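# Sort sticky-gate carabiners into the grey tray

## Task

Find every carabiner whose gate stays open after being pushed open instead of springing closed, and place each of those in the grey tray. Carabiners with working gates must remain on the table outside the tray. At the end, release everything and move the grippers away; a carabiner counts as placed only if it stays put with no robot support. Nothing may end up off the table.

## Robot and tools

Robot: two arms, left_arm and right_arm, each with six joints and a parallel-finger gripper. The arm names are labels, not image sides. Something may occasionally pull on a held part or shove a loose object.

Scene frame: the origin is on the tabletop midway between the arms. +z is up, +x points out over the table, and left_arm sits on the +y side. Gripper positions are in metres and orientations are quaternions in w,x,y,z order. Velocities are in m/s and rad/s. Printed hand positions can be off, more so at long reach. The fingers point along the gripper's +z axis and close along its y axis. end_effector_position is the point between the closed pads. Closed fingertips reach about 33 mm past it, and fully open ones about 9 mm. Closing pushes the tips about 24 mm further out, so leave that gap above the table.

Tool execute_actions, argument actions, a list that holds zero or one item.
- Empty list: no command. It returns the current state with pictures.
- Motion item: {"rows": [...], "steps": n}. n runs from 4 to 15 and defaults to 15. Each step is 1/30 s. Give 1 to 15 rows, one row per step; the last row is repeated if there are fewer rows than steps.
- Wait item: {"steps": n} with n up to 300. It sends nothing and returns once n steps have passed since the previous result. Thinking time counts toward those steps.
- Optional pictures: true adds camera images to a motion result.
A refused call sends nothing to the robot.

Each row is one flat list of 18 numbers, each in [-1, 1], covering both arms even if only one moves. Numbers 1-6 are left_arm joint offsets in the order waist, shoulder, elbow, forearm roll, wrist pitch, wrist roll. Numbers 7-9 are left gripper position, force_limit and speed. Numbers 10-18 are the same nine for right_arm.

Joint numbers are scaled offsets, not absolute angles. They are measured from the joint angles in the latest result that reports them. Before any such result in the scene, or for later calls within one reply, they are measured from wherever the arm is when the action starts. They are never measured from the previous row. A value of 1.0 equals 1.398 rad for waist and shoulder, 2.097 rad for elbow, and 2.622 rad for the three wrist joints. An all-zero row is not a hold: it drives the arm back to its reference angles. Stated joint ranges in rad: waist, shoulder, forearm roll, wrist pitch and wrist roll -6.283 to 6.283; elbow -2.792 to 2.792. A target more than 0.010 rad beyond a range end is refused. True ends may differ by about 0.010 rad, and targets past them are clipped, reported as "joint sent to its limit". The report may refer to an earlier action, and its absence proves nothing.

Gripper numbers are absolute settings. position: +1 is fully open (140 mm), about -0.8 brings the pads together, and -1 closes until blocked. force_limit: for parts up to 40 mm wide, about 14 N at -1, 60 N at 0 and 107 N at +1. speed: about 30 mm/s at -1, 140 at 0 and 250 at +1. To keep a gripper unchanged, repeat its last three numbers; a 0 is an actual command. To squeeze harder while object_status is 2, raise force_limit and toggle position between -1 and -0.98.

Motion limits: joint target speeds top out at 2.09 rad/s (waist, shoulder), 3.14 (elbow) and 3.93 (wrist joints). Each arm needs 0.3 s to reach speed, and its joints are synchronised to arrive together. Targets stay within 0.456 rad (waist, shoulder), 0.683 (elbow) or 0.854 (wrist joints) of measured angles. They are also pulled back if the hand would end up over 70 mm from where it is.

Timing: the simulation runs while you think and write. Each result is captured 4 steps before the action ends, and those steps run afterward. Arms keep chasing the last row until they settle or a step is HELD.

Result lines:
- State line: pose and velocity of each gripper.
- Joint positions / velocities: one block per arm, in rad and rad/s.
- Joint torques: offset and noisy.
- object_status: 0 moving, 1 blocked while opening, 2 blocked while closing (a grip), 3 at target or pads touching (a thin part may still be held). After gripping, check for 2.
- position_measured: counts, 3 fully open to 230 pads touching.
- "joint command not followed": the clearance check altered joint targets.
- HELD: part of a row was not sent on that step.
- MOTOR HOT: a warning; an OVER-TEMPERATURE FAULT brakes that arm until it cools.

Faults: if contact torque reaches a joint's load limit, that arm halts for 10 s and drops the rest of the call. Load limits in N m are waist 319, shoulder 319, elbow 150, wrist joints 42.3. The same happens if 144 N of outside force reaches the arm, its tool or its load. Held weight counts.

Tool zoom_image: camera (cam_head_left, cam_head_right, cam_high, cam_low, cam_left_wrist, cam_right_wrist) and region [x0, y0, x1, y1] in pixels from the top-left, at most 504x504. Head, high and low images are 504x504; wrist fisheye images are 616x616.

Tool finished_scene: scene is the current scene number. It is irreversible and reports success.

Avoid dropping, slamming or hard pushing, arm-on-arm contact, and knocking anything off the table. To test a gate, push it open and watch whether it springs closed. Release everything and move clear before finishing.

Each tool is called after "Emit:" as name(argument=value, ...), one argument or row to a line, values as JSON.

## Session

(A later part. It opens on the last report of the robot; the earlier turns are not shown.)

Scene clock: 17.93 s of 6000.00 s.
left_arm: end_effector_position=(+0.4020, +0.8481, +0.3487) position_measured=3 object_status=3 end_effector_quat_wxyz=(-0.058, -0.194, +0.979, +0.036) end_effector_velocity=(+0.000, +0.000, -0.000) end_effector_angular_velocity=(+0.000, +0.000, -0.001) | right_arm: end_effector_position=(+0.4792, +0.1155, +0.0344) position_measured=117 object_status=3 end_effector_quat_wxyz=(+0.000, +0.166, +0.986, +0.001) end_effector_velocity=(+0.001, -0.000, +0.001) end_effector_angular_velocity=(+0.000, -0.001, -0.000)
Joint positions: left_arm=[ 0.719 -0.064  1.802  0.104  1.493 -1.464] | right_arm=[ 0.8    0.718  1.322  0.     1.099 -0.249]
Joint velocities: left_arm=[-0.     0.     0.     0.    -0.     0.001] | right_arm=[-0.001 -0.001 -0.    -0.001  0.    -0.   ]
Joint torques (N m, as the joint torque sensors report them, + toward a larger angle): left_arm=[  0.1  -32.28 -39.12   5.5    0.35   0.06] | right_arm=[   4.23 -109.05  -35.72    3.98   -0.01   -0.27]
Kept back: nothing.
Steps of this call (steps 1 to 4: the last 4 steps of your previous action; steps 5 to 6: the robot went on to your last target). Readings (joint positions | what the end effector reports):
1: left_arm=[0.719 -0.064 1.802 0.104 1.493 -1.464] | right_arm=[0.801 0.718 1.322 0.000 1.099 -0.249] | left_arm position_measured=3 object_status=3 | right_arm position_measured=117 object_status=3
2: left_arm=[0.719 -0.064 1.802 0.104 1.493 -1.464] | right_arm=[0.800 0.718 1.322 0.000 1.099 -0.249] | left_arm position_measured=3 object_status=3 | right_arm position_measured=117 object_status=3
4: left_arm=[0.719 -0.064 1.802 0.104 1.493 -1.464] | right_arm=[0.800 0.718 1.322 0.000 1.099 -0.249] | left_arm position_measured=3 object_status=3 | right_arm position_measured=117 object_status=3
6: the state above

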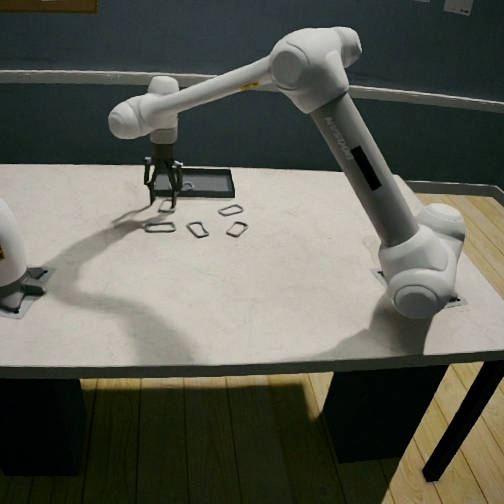

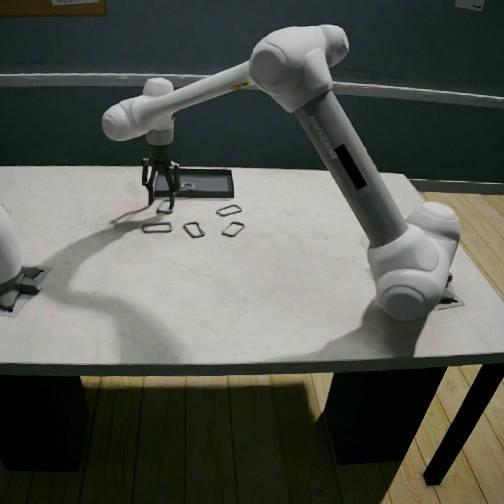

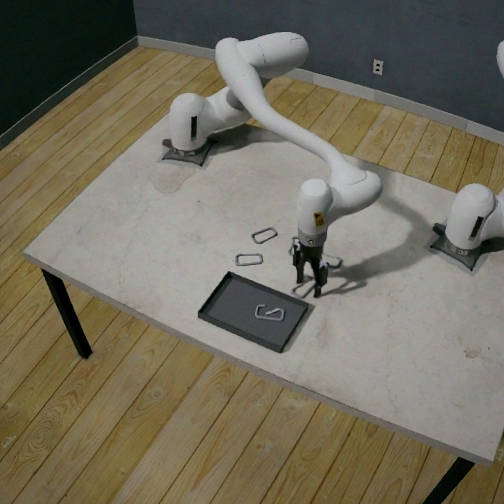

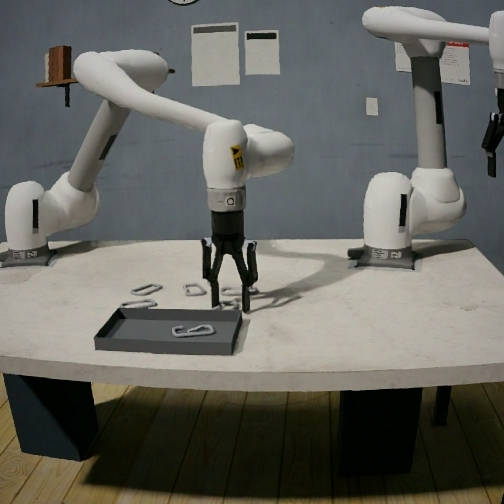

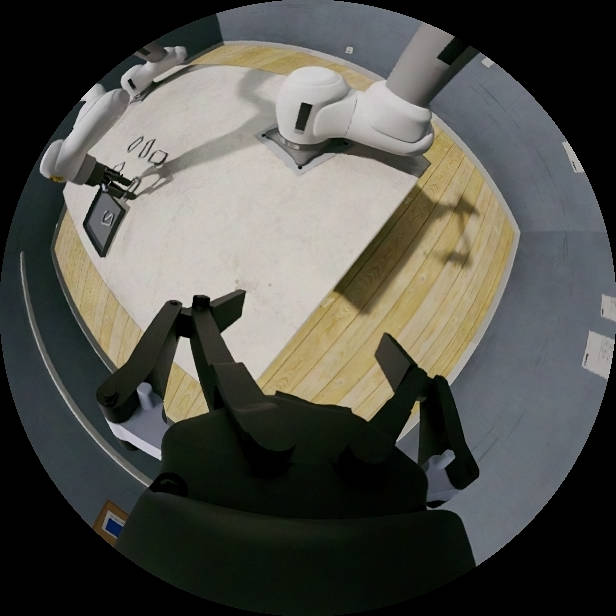

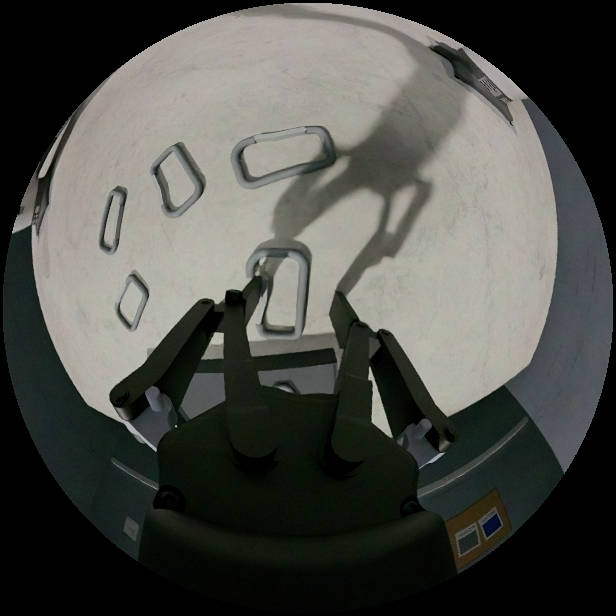

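Emit:
execute_actions(
  actions=[
    {"rows":[[0,0,0,0,0,0,1,0,0,-0.005,0.002,-0.0022,0,0.0007,-0.0027,0.1,-0.5,0.3],[0,0,0,0,0,0,1,0,0,-0.008,0.0035,-0.0035,0,0.001,-0.004,0.1,-0.5,0.3],[0,0,0,0,0,0,1,0,0,-0.011,0.0048,-0.0049,0,0.0016,-0.006,0.1,-0.5,0.3],[0,0,0,0,0,0,1,0,0,-0.014,0.006,-0.0062,0,0.002,-0.0075,0.1,-0.5,0.3],[0,0,0,0,0,0,1,0,0,-0.017,0.0074,-0.0075,0,0.0025,-0.009,0.1,-0.5,0.3],[0,0,0,0,0,0,1,0,0,-0.0207,0.009,-0.0092,0,0.003,-0.011,0.1,-0.5,0.3]],"steps":15},
  ],
)

Emit:
execute_actions(
  actions=[
    {"steps":6},
  ],
  pictures=true,
)

Emit:
zoom_image(
  camera="cam_right_wrist",
  region=[200,200,400,400],
)

Scene clock: 18.50 s of 6000.00 s.
left_arm: end_effector_position=(+0.4020, +0.8481, +0.3487) position_measured=3 object_status=3 end_effector_quat_wxyz=(-0.058, -0.194, +0.979, +0.036) end_effector_velocity=(+0.000, -0.000, +0.000) end_effector_angular_velocity=(+0.001, -0.000, -0.001) | right_arm: end_effector_position=(+0.5044, +0.1078, +0.0326) position_measured=117 object_status=3 end_effector_quat_wxyz=(+0.000, +0.166, +0.986, +0.001) end_effector_velocity=(+0.015, -0.004, -0.000) end_effector_angular_velocity=(+0.000, +0.001, +0.003)
Joint positions: left_arm=[ 0.719 -0.064  1.802  0.104  1.493 -1.464] | right_arm=[ 0.772  0.73   1.304  0.     1.107 -0.277]
Joint velocities: left_arm=[-0.001 -0.001 -0.     0.001  0.    -0.   ] | right_arm=[-0.017  0.007 -0.012  0.001  0.005 -0.02 ]
Joint torques (N m, as the joint torque sensors report them, + toward a larger angle): left_arm=[ -0.41 -32.3  -39.17   5.4    0.35   0.08] | right_arm=[   5.59 -107.76  -36.19    4.02   -0.45   -0.14]
Steps of this call (steps 1 to 6: the robot went on to your last target; steps 7 to 17: the first 11 steps of this action). Readings (joint positions | what the end effector reports):
7: left_arm=[0.719 -0.064 1.802 0.104 1.493 -1.464] | right_arm=[0.800 0.718 1.322 0.000 1.099 -0.249] | left_arm position_measured=3 object_status=3 | right_arm position_measured=117 object_status=3
8: left_arm=[0.719 -0.064 1.802 0.104 1.493 -1.464] | right_arm=[0.799 0.718 1.321 0.000 1.100 -0.251] | left_arm position_measured=3 object_status=3 | right_arm position_measured=117 object_status=3
10: left_arm=[0.719 -0.064 1.802 0.104 1.493 -1.464] | right_arm=[0.792 0.721 1.317 0.000 1.101 -0.257] | left_arm position_measured=3 object_status=3 | right_arm position_measured=117 object_status=3
14: left_arm=[0.719 -0.064 1.802 0.104 1.493 -1.464] | right_arm=[0.777 0.728 1.307 0.000 1.106 -0.272] | left_arm position_measured=3 object_status=3 | right_arm position_measured=117 object_status=3
17: the state above

Scene clock: 18.70 s of 6000.00 s.
left_arm: end_effector_position=(+0.4020, +0.8481, +0.3487) position_measured=3 object_status=3 end_effector_quat_wxyz=(-0.058, -0.194, +0.979, +0.036) end_effector_velocity=(+0.000, -0.000, +0.000) end_effector_angular_velocity=(+0.000, -0.000, -0.002) | right_arm: end_effector_position=(+0.5055, +0.1074, +0.0326) position_measured=117 object_status=3 end_effector_quat_wxyz=(+0.000, +0.166, +0.986, +0.001) end_effector_velocity=(+0.001, -0.001, -0.000) end_effector_angular_velocity=(-0.000, +0.001, +0.000)
Joint positions: left_arm=[ 0.719 -0.064  1.802  0.104  1.493 -1.464] | right_arm=[ 0.771  0.73   1.303  0.     1.107 -0.278]
Joint velocities: left_arm=[-0.    -0.    -0.     0.    -0.     0.002] | right_arm=[-0.002  0.    -0.     0.     0.001 -0.002]
Joint torques (N m, as the joint torque sensors report them, + toward a larger angle): left_arm=[  0.54 -32.33 -39.06   5.43   0.4   -0.05] | right_arm=[   5.29 -108.9   -36.35    3.93   -0.13   -0.08]
Kept back: nothing.
Steps of this call (steps 1 to 4: the last 4 steps of your previous action; steps 5 to 6: the robot went on to your last target). Readings (joint positions | what the end effector reports):
1: left_arm=[0.719 -0.064 1.802 0.104 1.493 -1.464] | right_arm=[0.772 0.730 1.303 0.000 1.107 -0.277] | left_arm position_measured=3 object_status=3 | right_arm position_measured=117 object_status=3
2: left_arm=[0.719 -0.064 1.802 0.104 1.493 -1.464] | right_arm=[0.772 0.730 1.303 0.000 1.107 -0.278] | left_arm position_measured=3 object_status=3 | right_arm position_measured=117 object_status=3
4: left_arm=[0.719 -0.064 1.802 0.104 1.493 -1.464] | right_arm=[0.771 0.730 1.303 0.000 1.107 -0.278] | left_arm position_measured=3 object_status=3 | right_arm position_measured=117 object_status=3
6: the state above

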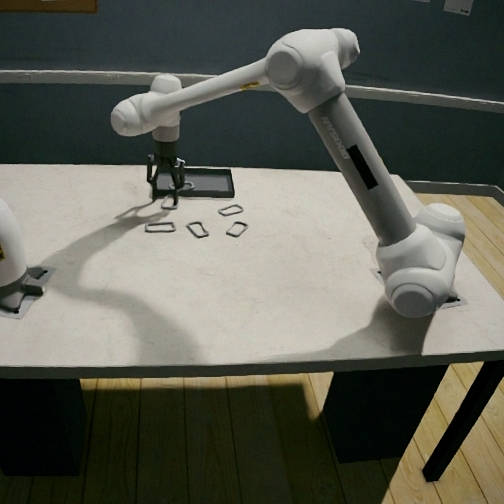

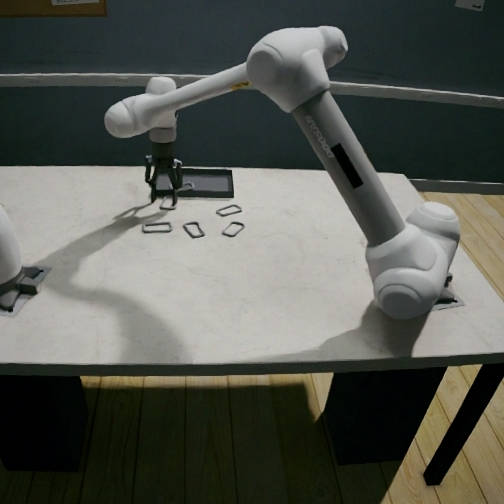

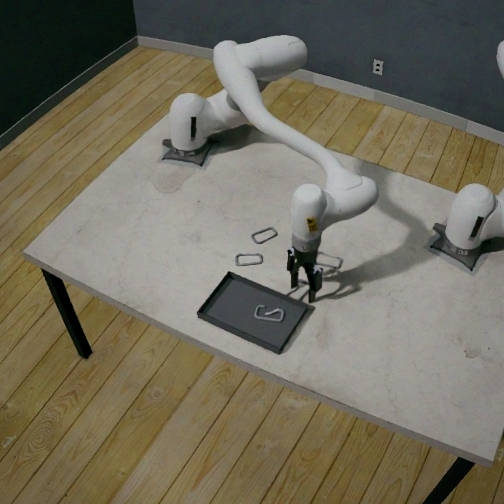

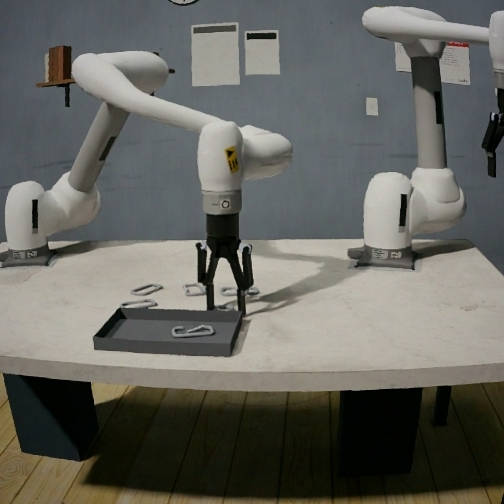

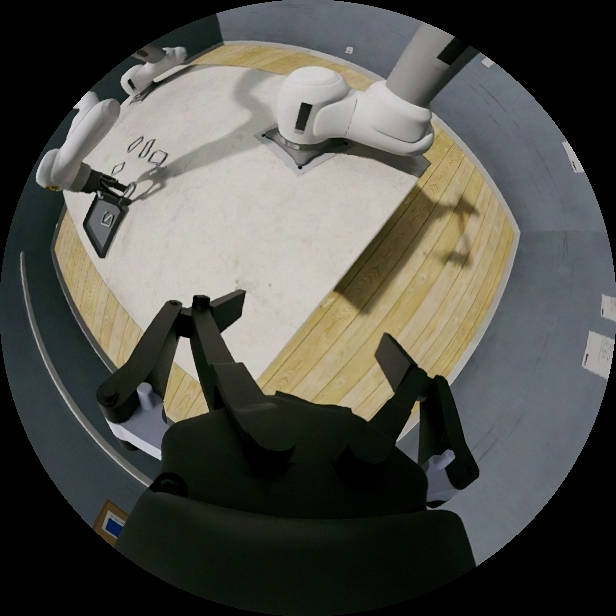

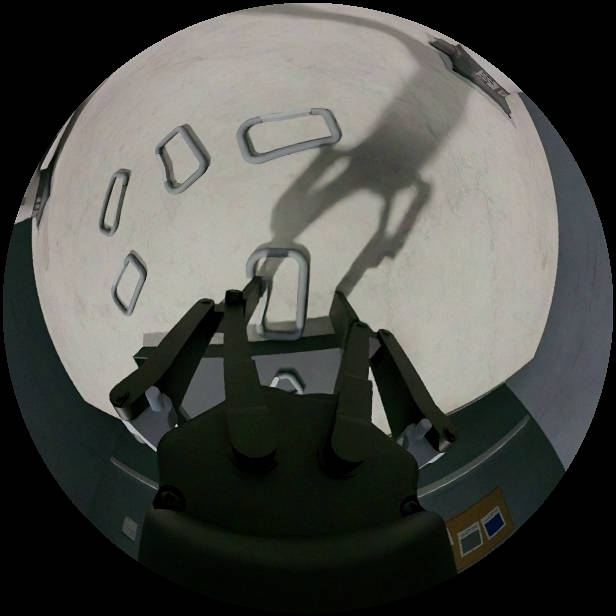

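Region (200, 200, 400, 400) of cam_right_wrist's 616x616 image, scaled by 2.520, with more detail than that image has.

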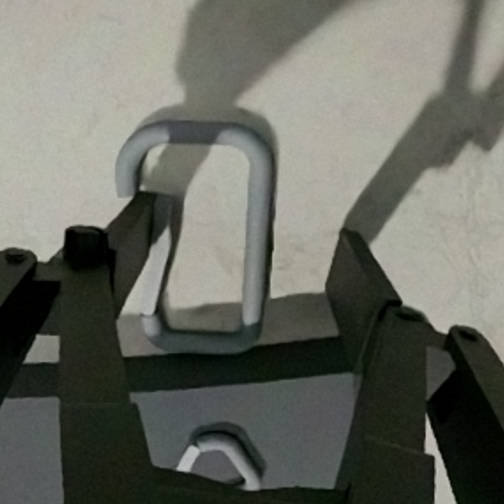

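Emit:
execute_actions(
  actions=[
    {"rows":[[0,0,0,0,0,0,1,0,0,0,0,0,0,0,0,0.7,-0.5,1]],"steps":12},
  ],
  pictures=true,
)

Emit:
zoom_image(
  camera="cam_right_wrist",
  region=[150,180,400,430],
)

Scene clock: 19.53 s of 6000.00 s.
left_arm: end_effector_position=(+0.4020, +0.8481, +0.3487) position_measured=3 object_status=3 end_effector_quat_wxyz=(-0.058, -0.194, +0.979, +0.036) end_effector_velocity=(+0.000, +0.001, -0.001) end_effector_angular_velocity=(-0.000, +0.002, +0.002) | right_arm: end_effector_position=(+0.5055, +0.1074, +0.0326) position_measured=41 object_status=0 end_effector_quat_wxyz=(+0.000, +0.166, +0.986, +0.001) end_effector_velocity=(+0.000, +0.000, +0.002) end_effector_angular_velocity=(+0.002, -0.001, +0.001)
Joint positions: left_arm=[ 0.719 -0.064  1.802  0.104  1.493 -1.464] | right_arm=[ 0.771  0.73   1.303  0.     1.107 -0.278]
Joint velocities: left_arm=[ 0.     0.002 -0.     0.001  0.    -0.001] | right_arm=[ 0.    -0.002 -0.    -0.    -0.    -0.001]
Joint torques (N m, as the joint torque sensors report them, + toward a larger angle): left_arm=[  0.13 -32.05 -39.     5.4    0.37  -0.01] | right_arm=[   3.66 -107.72  -35.84    3.79   -0.39   -0.04]
Steps of this call (steps 1 to 15: the robot went on to your last target; steps 16 to 17: nothing new was sent; steps 18 to 25: the first 8 steps of this action). Readings (joint positions | what the end effector reports):
18: left_arm=[0.719 -0.064 1.802 0.104 1.493 -1.464] | right_arm=[0.771 0.730 1.303 0.000 1.107 -0.278] | left_arm position_measured=3 object_status=3 | right_arm position_measured=117 object_status=0
19: left_arm=[0.719 -0.064 1.802 0.104 1.493 -1.464] | right_arm=[0.771 0.730 1.303 0.000 1.107 -0.278] | left_arm position_measured=3 object_status=3 | right_arm position_measured=112 object_status=0
21: left_arm=[0.719 -0.064 1.802 0.104 1.493 -1.464] | right_arm=[0.771 0.730 1.303 0.000 1.107 -0.278] | left_arm position_measured=3 object_status=3 | right_arm position_measured=85 object_status=0
25: the state above

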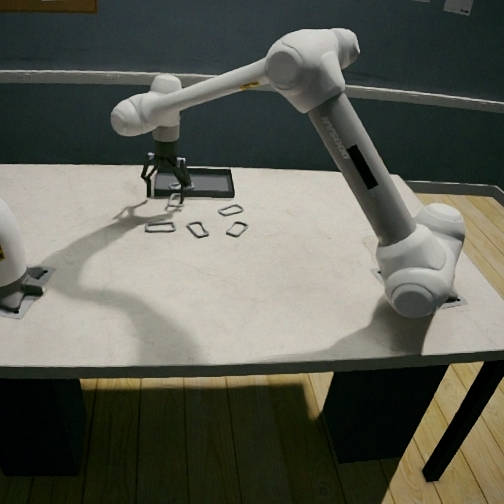

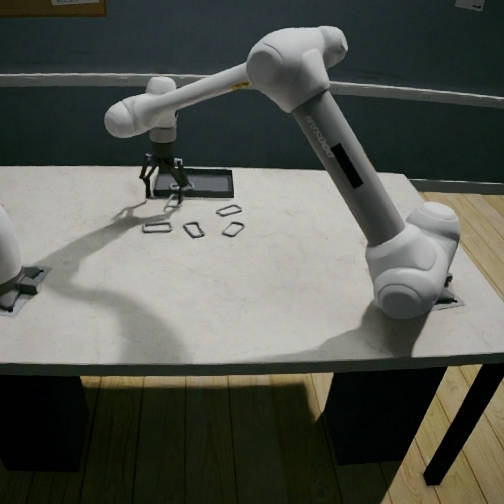

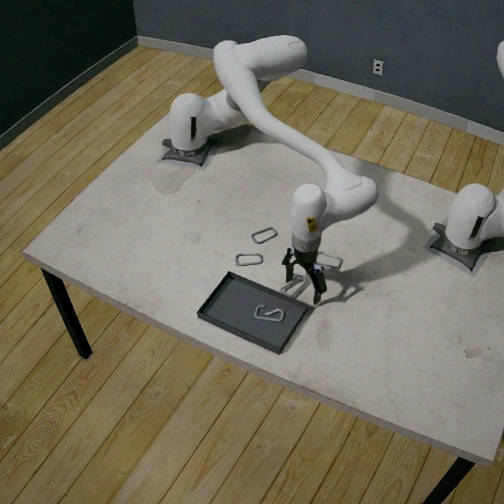

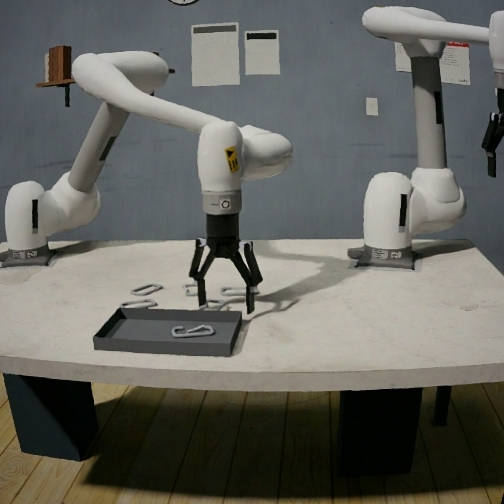

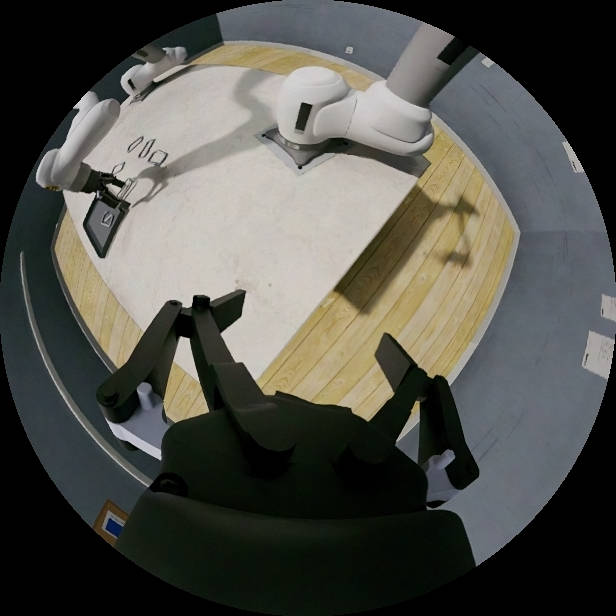

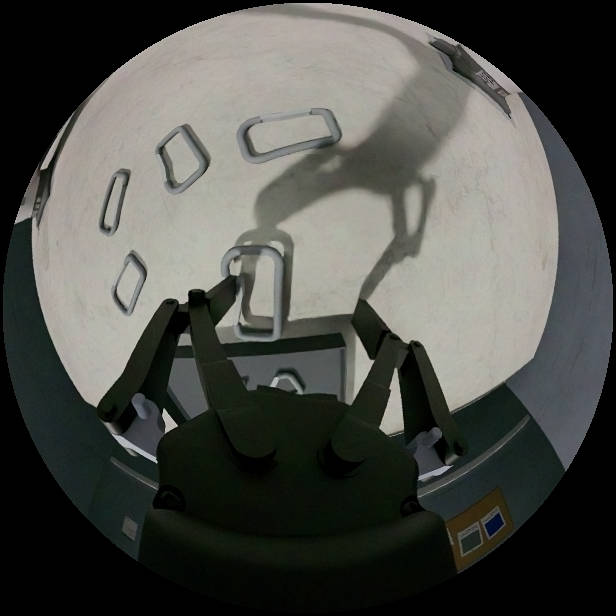

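Region (150, 180, 400, 430) of cam_right_wrist's 616x616 image, scaled by 2.016, with more detail than that image has.

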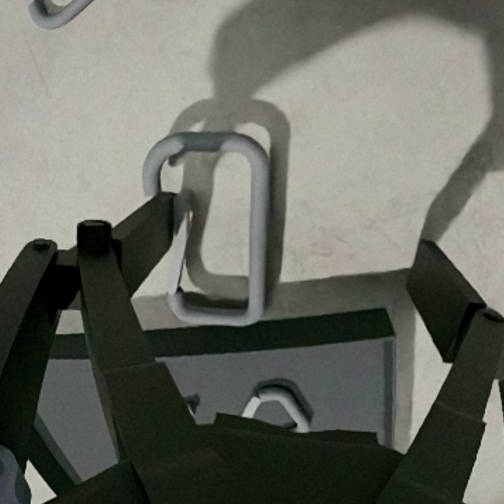

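Emit:
execute_actions(
  actions=[
    {"rows":[[0,0,0,0,0,0,1,0,0,0.004,-0.003,0.001,0,0.001,0.002,-0.2,-0.8,0]],"steps":15},
  ],
)

Emit:
execute_actions(
  actions=[
    {"steps":15},
  ],
  pictures=true,
)

Emit:
zoom_image(
  camera="cam_right_wrist",
  region=[200,200,400,400],
)

Scene clock: 20.53 s of 6000.00 s.
left_arm: end_effector_position=(+0.4020, +0.8481, +0.3487) position_measured=3 object_status=3 end_effector_quat_wxyz=(-0.058, -0.194, +0.979, +0.036) end_effector_velocity=(-0.000, +0.000, +0.000) end_effector_angular_velocity=(+0.001, +0.000, +0.001) | right_arm: end_effector_position=(+0.5005, +0.1088, +0.0352) position_measured=112 object_status=0 end_effector_quat_wxyz=(+0.000, +0.166, +0.986, +0.000) end_effector_velocity=(-0.002, +0.001, +0.002) end_effector_angular_velocity=(+0.001, +0.000, +0.000)
Joint positions: left_arm=[ 0.719 -0.064  1.802  0.104  1.493 -1.464] | right_arm=[ 0.777  0.726  1.305  0.     1.11  -0.273]
Joint velocities: left_arm=[ 0.     0.    -0.     0.    -0.    -0.001] | right_arm=[ 0.002 -0.002  0.     0.001  0.001  0.001]
Joint torques (N m, as the joint torque sensors report them, + toward a larger angle): left_arm=[ -0.18 -32.48 -38.89   5.45   0.38   0.  ] | right_arm=[   4.58 -109.28  -36.31    3.85   -0.16   -0.38]
Steps of this call (steps 1 to 4: the last 4 steps of your previous action; steps 5 to 15: the robot went on to your last target; steps 16 to 19: nothing new was sent; steps 20 to 30: the first 11 steps of this action). Readings (joint positions | what the end effector reports):
20: left_arm=[0.719 -0.064 1.802 0.104 1.493 -1.464] | right_arm=[0.771 0.730 1.303 0.000 1.107 -0.278] | left_arm position_measured=3 object_status=3 | right_arm position_measured=41 object_status=0
21: left_arm=[0.719 -0.064 1.802 0.104 1.493 -1.464] | right_arm=[0.772 0.730 1.303 0.000 1.108 -0.277] | left_arm position_measured=3 object_status=3 | right_arm position_measured=43 object_status=0
23: left_arm=[0.719 -0.064 1.802 0.104 1.493 -1.464] | right_arm=[0.775 0.728 1.304 0.000 1.109 -0.275] | left_arm position_measured=3 object_status=3 | right_arm position_measured=58 object_status=0
27: left_arm=[0.719 -0.064 1.802 0.104 1.493 -1.464] | right_arm=[0.776 0.726 1.305 0.000 1.110 -0.273] | left_arm position_measured=3 object_status=3 | right_arm position_measured=89 object_status=0
30: the state above

Scene clock: 21.03 s of 6000.00 s.
left_arm: end_effector_position=(+0.4020, +0.8481, +0.3487) position_measured=3 object_status=3 end_effector_quat_wxyz=(-0.058, -0.194, +0.979, +0.036) end_effector_velocity=(+0.000, -0.001, +0.001) end_effector_angular_velocity=(+0.001, -0.001, -0.001) | right_arm: end_effector_position=(+0.5003, +0.1089, +0.0353) position_measured=154 object_status=3 end_effector_quat_wxyz=(+0.000, +0.166, +0.986, +0.000) end_effector_velocity=(+0.000, +0.000, -0.000) end_effector_angular_velocity=(-0.000, -0.000, +0.001)
Joint positions: left_arm=[ 0.719 -0.064  1.802  0.104  1.493 -1.464] | right_arm=[ 0.777  0.726  1.305  0.     1.11  -0.273]
Joint velocities: left_arm=[-0.001 -0.001 -0.    -0.    -0.    -0.   ] | right_arm=[-0.     0.001 -0.    -0.    -0.    -0.001]
Joint torques (N m, as the joint torque sensors report them, + toward a larger angle): left_arm=[ -0.49 -32.08 -38.95   5.48   0.4    0.03] | right_arm=[   1.98 -107.05  -35.84    4.17   -0.24   -0.14]
Kept back: nothing.
Steps of this call (steps 1 to 4: the last 4 steps of your previous action; steps 5 to 15: the robot went on to your last target). Readings (joint positions | what the end effector reports):
1: left_arm=[0.719 -0.064 1.802 0.104 1.493 -1.464] | right_arm=[0.777 0.726 1.305 0.000 1.110 -0.273] | left_arm position_measured=3 object_status=3 | right_arm position_measured=119 object_status=0
2: left_arm=[0.719 -0.064 1.802 0.104 1.493 -1.464] | right_arm=[0.777 0.726 1.305 0.000 1.110 -0.273] | left_arm position_measured=3 object_status=3 | right_arm position_measured=127 object_status=0
4: left_arm=[0.719 -0.064 1.802 0.104 1.493 -1.464] | right_arm=[0.777 0.726 1.305 0.000 1.110 -0.273] | left_arm position_measured=3 object_status=3 | right_arm position_measured=142 object_status=0
8: left_arm=[0.719 -0.064 1.802 0.104 1.493 -1.464] | right_arm=[0.777 0.726 1.305 0.000 1.110 -0.273] | left_arm position_measured=3 object_status=3 | right_arm position_measured=154 object_status=0
15: the state above
All arms were judged still, so your last target was given up. Only a new action makes them travel on or press farther. Fingers that are still opening or closing keep moving.

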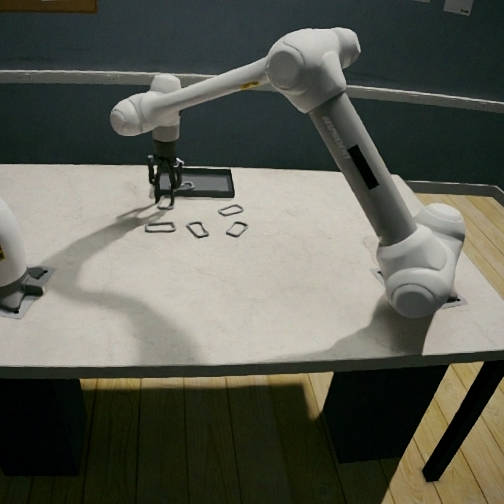

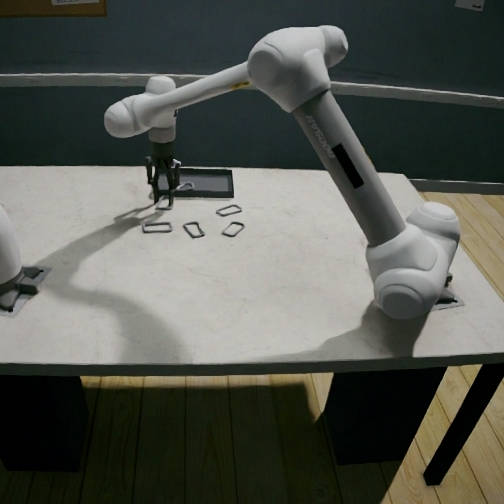

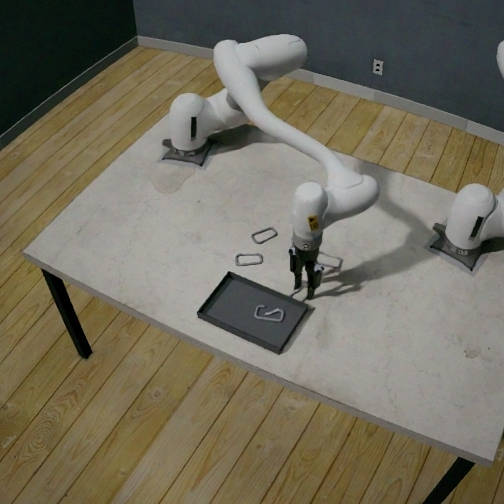

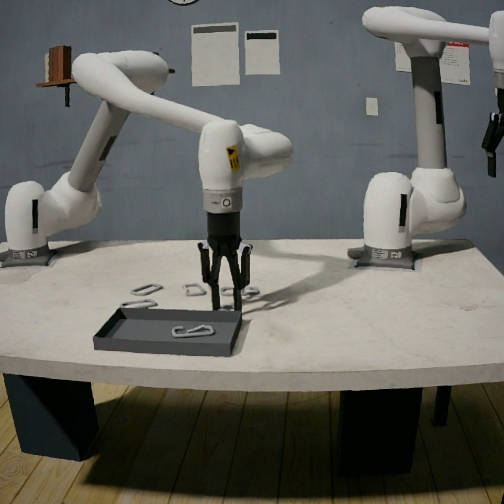

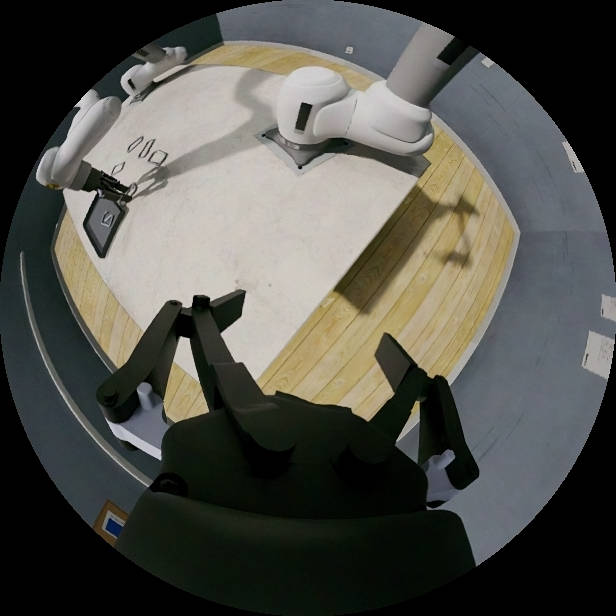

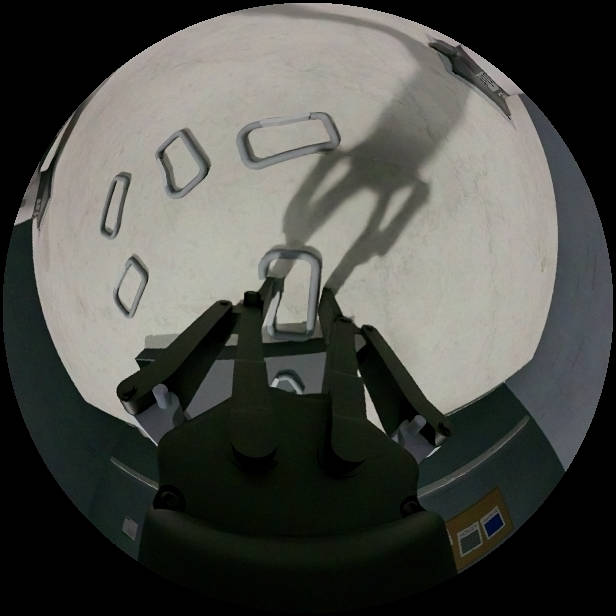

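Region (200, 200, 400, 400) of cam_right_wrist's 616x616 image, scaled by 2.520, with more detail than that image has.

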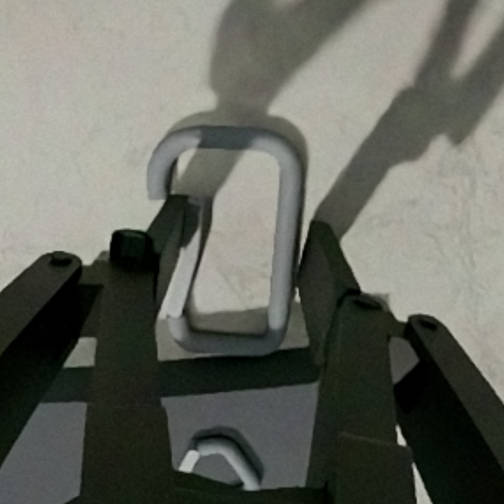

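Emit:
execute_actions(
  actions=[
    {"rows":[[-0.6,0.039,0.265,-0.04,-0.533,0,-1,0,0,0.0014,-0.053,0.062,0,-0.0214,0.194,-0.2,-0.8,0]],"steps":15},
  ],
)

Emit:
execute_actions(
  actions=[
    {"steps":15},
  ],
)

Scene clock: 22.67 s of 6000.00 s.
left_arm: end_effector_position=(+0.4615, +0.7832, +0.2506) position_measured=74 object_status=0 end_effector_quat_wxyz=(-0.004, -0.115, +0.993, +0.035) end_effector_velocity=(+0.201, -0.237, -0.274) end_effector_angular_velocity=(+0.052, -0.443, -0.551) | right_arm: end_effector_position=(+0.4726, +0.0716, +0.0370) position_measured=154 object_status=3 end_effector_quat_wxyz=(+0.000, +0.391, +0.921, +0.001) end_effector_velocity=(-0.052, -0.071, +0.000) end_effector_angular_velocity=(-0.000, +0.001, -0.857)
Joint positions: left_arm=[ 0.572 -0.048  1.964  0.074  1.216 -1.464] | right_arm=[0.779 0.657 1.426 0.    1.058 0.199]
Joint velocities: left_arm=[-0.513  0.046  0.476 -0.09  -0.957  0.002] | right_arm=[ 0.003 -0.124  0.22  -0.    -0.096  0.86 ]
Joint torques (N m, as the joint torque sensors report them, + toward a larger angle): left_arm=[ -2.45 -32.74 -39.1    4.88  -0.09   0.06] | right_arm=[ -0.77 -92.68 -38.12   3.87  -0.25  -0.49]
Steps of this call (steps 1 to 38: nothing new was sent; steps 39 to 49: the first 11 steps of this action). Readings (joint positions | what the end effector reports):
39: left_arm=[0.719 -0.064 1.802 0.104 1.493 -1.464] | right_arm=[0.777 0.726 1.305 0.000 1.110 -0.273] | left_arm position_measured=3 object_status=0 | right_arm position_measured=154 object_status=3
40: left_arm=[0.716 -0.064 1.806 0.104 1.486 -1.464] | right_arm=[0.777 0.725 1.307 0.000 1.110 -0.265] | left_arm position_measured=6 object_status=0 | right_arm position_measured=154 object_status=3
42: left_arm=[0.688 -0.060 1.841 0.097 1.433 -1.464] | right_arm=[0.777 0.717 1.321 0.000 1.103 -0.210] | left_arm position_measured=21 object_status=0 | right_arm position_measured=154 object_status=3
46: left_arm=[0.622 -0.053 1.915 0.083 1.310 -1.464] | right_arm=[0.778 0.679 1.388 0.000 1.074 0.053] | left_arm position_measured=51 object_status=0 | right_arm position_measured=154 object_status=3
49: the state above

Scene clock: 23.17 s of 6000.00 s.
left_arm: end_effector_position=(+0.5672, +0.6371, +0.1586) position_measured=188 object_status=0 end_effector_quat_wxyz=(+0.152, +0.027, +0.988, +0.028) end_effector_velocity=(+0.159, -0.349, -0.095) end_effector_angular_velocity=(-0.020, -0.586, -0.609) | right_arm: end_effector_position=(+0.4704, +0.0686, +0.0369) position_measured=154 object_status=3 end_effector_quat_wxyz=(+0.000, +0.407, +0.913, +0.001) end_effector_velocity=(+0.001, +0.000, +0.001) end_effector_angular_velocity=(+0.001, -0.000, -0.001)
Joint positions: left_arm=[ 0.285 -0.029  2.16   0.037  0.701 -1.464] | right_arm=[0.779 0.652 1.435 0.    1.054 0.236]
Joint velocities: left_arm=[-0.61   0.029  0.297 -0.056 -0.91   0.001] | right_arm=[-0.001 -0.001 -0.     0.    -0.    -0.   ]
Joint torques (N m, as the joint torque sensors report them, + toward a larger angle): left_arm=[ -0.53 -30.46 -34.36   4.54  -0.57   0.02] | right_arm=[   4.86 -102.87  -34.59    3.62   -0.21    0.04]
Kept back: nothing.
Steps of this call (steps 1 to 4: the last 4 steps of your previous action; steps 5 to 15: the robot went on to your last target). Readings (joint positions | what the end effector reports):
1: left_arm=[0.554 -0.046 1.980 0.071 1.183 -1.464] | right_arm=[0.779 0.654 1.431 0.000 1.055 0.222] | left_arm position_measured=82 object_status=0 | right_arm position_measured=154 object_status=3
2: left_arm=[0.536 -0.045 1.996 0.068 1.150 -1.464] | right_arm=[0.779 0.653 1.434 0.000 1.054 0.231] | left_arm position_measured=89 object_status=0 | right_arm position_measured=154 object_status=3
4: left_arm=[0.500 -0.042 2.026 0.062 1.082 -1.464] | right_arm=[0.779 0.652 1.434 0.000 1.054 0.234] | left_arm position_measured=104 object_status=0 | right_arm position_measured=154 object_status=3
8: left_arm=[0.425 -0.036 2.081 0.052 0.940 -1.464] | right_arm=[0.779 0.652 1.435 0.000 1.054 0.235] | left_arm position_measured=135 object_status=0 | right_arm position_measured=154 object_status=3
15: the state above

Emit:
execute_actions(
  actions=[
    {"rows":[[-0.702,-0.061,0.139,-0.014,-0.227,0,-1,0,0,0,0,0,0,0,0,0.1,-0.8,0]],"steps":15},
  ],
)

Emit:
execute_actions(
  actions=[
    {"steps":45},
  ],
  pictures=true,
)

Scene clock: 23.73 s of 6000.00 s.
left_arm: end_effector_position=(+0.5706, +0.4230, +0.1305) position_measured=233 object_status=3 end_effector_quat_wxyz=(+0.273, +0.196, +0.942, -0.021) end_effector_velocity=(-0.120, -0.369, -0.012) end_effector_angular_velocity=(-0.088, -0.221, -0.663) | right_arm: end_effector_position=(+0.4704, +0.0686, +0.0369) position_measured=117 object_status=0 end_effector_quat_wxyz=(+0.000, +0.407, +0.913, +0.001) end_effector_velocity=(+0.000, +0.000, +0.001) end_effector_angular_velocity=(+0.001, -0.000, +0.000)
Joint positions: left_arm=[-0.083 -0.056  2.323  0.013  0.32  -1.464] | right_arm=[0.779 0.652 1.435 0.    1.054 0.236]
Joint velocities: left_arm=[-0.675 -0.095  0.211 -0.022 -0.352 -0.001] | right_arm=[-0.    -0.001 -0.     0.     0.    -0.001]
Joint torques (N m, as the joint torque sensors report them, + toward a larger angle): left_arm=[  0.32 -21.88 -30.38   4.33  -1.36   0.08] | right_arm=[   3.75 -101.66  -35.19    4.03    0.     -0.2 ]
Steps of this call (steps 1 to 6: the robot went on to your last target; steps 7 to 17: the first 11 steps of this action). Readings (joint positions | what the end effector reports):
7: left_arm=[0.140 -0.022 2.231 0.024 0.484 -1.464] | right_arm=[0.779 0.652 1.435 0.000 1.054 0.236] | left_arm position_measured=233 object_status=0 | right_arm position_measured=154 object_status=0
8: left_arm=[0.119 -0.021 2.241 0.022 0.456 -1.464] | right_arm=[0.779 0.652 1.435 0.000 1.054 0.236] | left_arm position_measured=233 object_status=0 | right_arm position_measured=152 object_status=0
10: left_arm=[0.075 -0.027 2.263 0.020 0.420 -1.464] | right_arm=[0.779 0.652 1.435 0.000 1.054 0.236] | left_arm position_measured=233 object_status=0 | right_arm position_measured=136 object_status=0
14: left_arm=[-0.015 -0.046 2.300 0.016 0.359 -1.464] | right_arm=[0.779 0.652 1.435 0.000 1.054 0.236] | left_arm position_measured=233 object_status=3 | right_arm position_measured=117 object_status=0
17: the state above

Scene clock: 25.23 s of 6000.00 s.
left_arm: end_effector_position=(+0.3796, +0.1440, +0.1261) position_measured=233 object_status=3 end_effector_quat_wxyz=(+0.315, +0.455, +0.822, -0.133) end_effector_velocity=(-0.000, -0.000, -0.000) end_effector_angular_velocity=(+0.001, -0.001, -0.002) | right_arm: end_effector_position=(+0.4704, +0.0686, +0.0369) position_measured=117 object_status=3 end_effector_quat_wxyz=(+0.000, +0.407, +0.913, +0.001) end_effector_velocity=(-0.000, +0.000, -0.001) end_effector_angular_velocity=(-0.000, +0.001, -0.000)
Joint positions: left_arm=[-0.696 -0.114  2.451  0.     0.106 -1.464] | right_arm=[0.779 0.652 1.435 0.    1.054 0.236]
Joint velocities: left_arm=[-0.001  0.     0.     0.001 -0.     0.001] | right_arm=[-0.     0.001 -0.     0.001 -0.     0.   ]
Joint torques (N m, as the joint torque sensors report them, + toward a larger angle): left_arm=[ -0.89 -16.96 -30.28   4.02  -1.49  -0.06] | right_arm=[   2.25 -101.38  -34.46    3.82   -0.34   -0.27]
Kept back: nothing.
Steps of this call (steps 1 to 4: the last 4 steps of your previous action; steps 5 to 45: the robot went on to your last target). Readings (joint positions | what the end effector reports):
1: left_arm=[-0.105 -0.059 2.330 0.013 0.308 -1.464] | right_arm=[0.779 0.652 1.435 0.000 1.054 0.236] | left_arm position_measured=233 object_status=3 | right_arm position_measured=117 object_status=3
2: left_arm=[-0.128 -0.062 2.336 0.012 0.297 -1.464] | right_arm=[0.779 0.652 1.435 0.000 1.054 0.236] | left_arm position_measured=233 object_status=3 | right_arm position_measured=117 object_status=3
4: left_arm=[-0.174 -0.068 2.349 0.011 0.277 -1.464] | right_arm=[0.779 0.652 1.435 0.000 1.054 0.236] | left_arm position_measured=233 object_status=3 | right_arm position_measured=117 object_status=3
8: left_arm=[-0.266 -0.077 2.369 0.009 0.242 -1.464] | right_arm=[0.779 0.652 1.435 0.000 1.054 0.236] | left_arm position_measured=233 object_status=3 | right_arm position_measured=117 object_status=3
45: the state above
All arms were judged still, so your last target was given up. Only a new action makes them travel on or press farther. Fingers that are still opening or closing keep moving.

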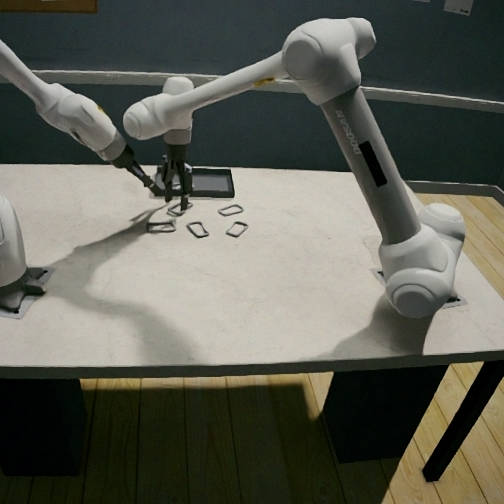

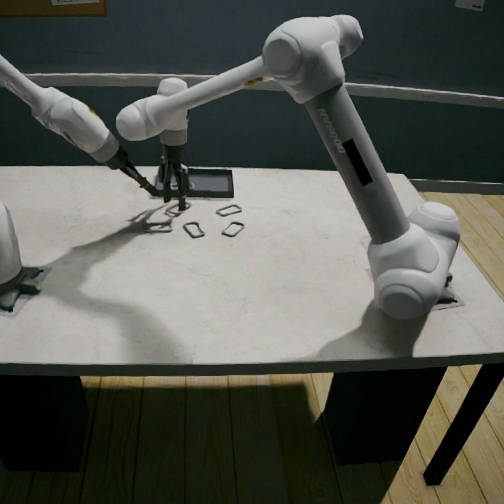

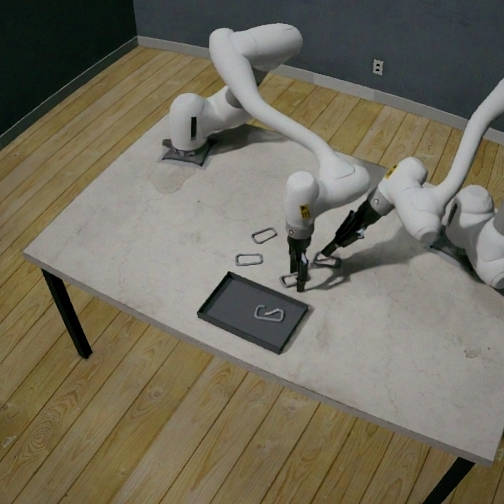

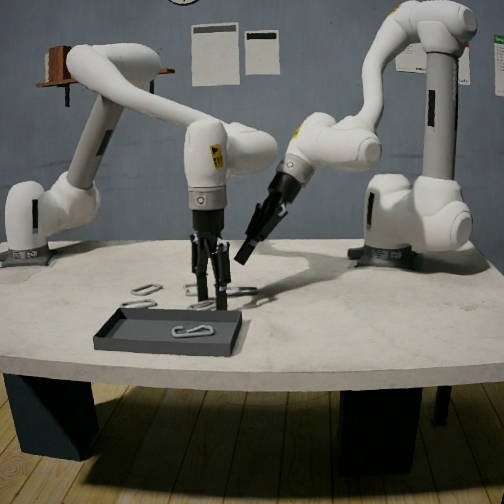

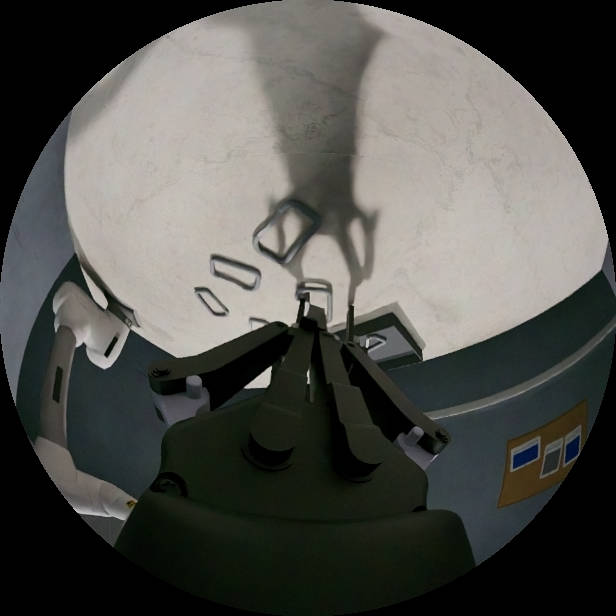

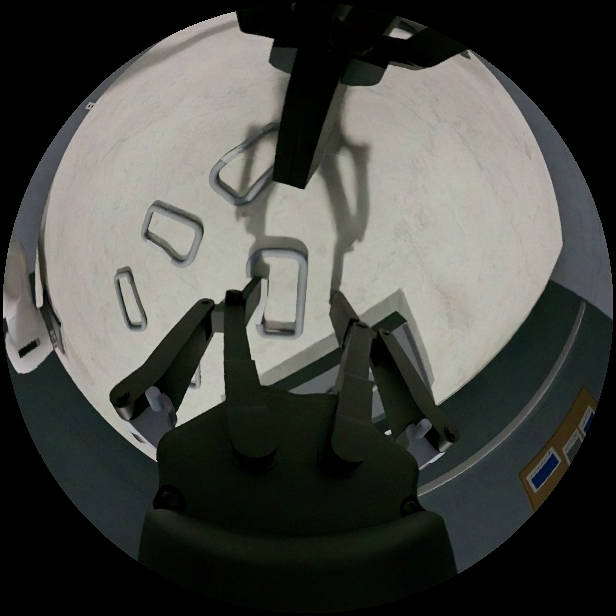

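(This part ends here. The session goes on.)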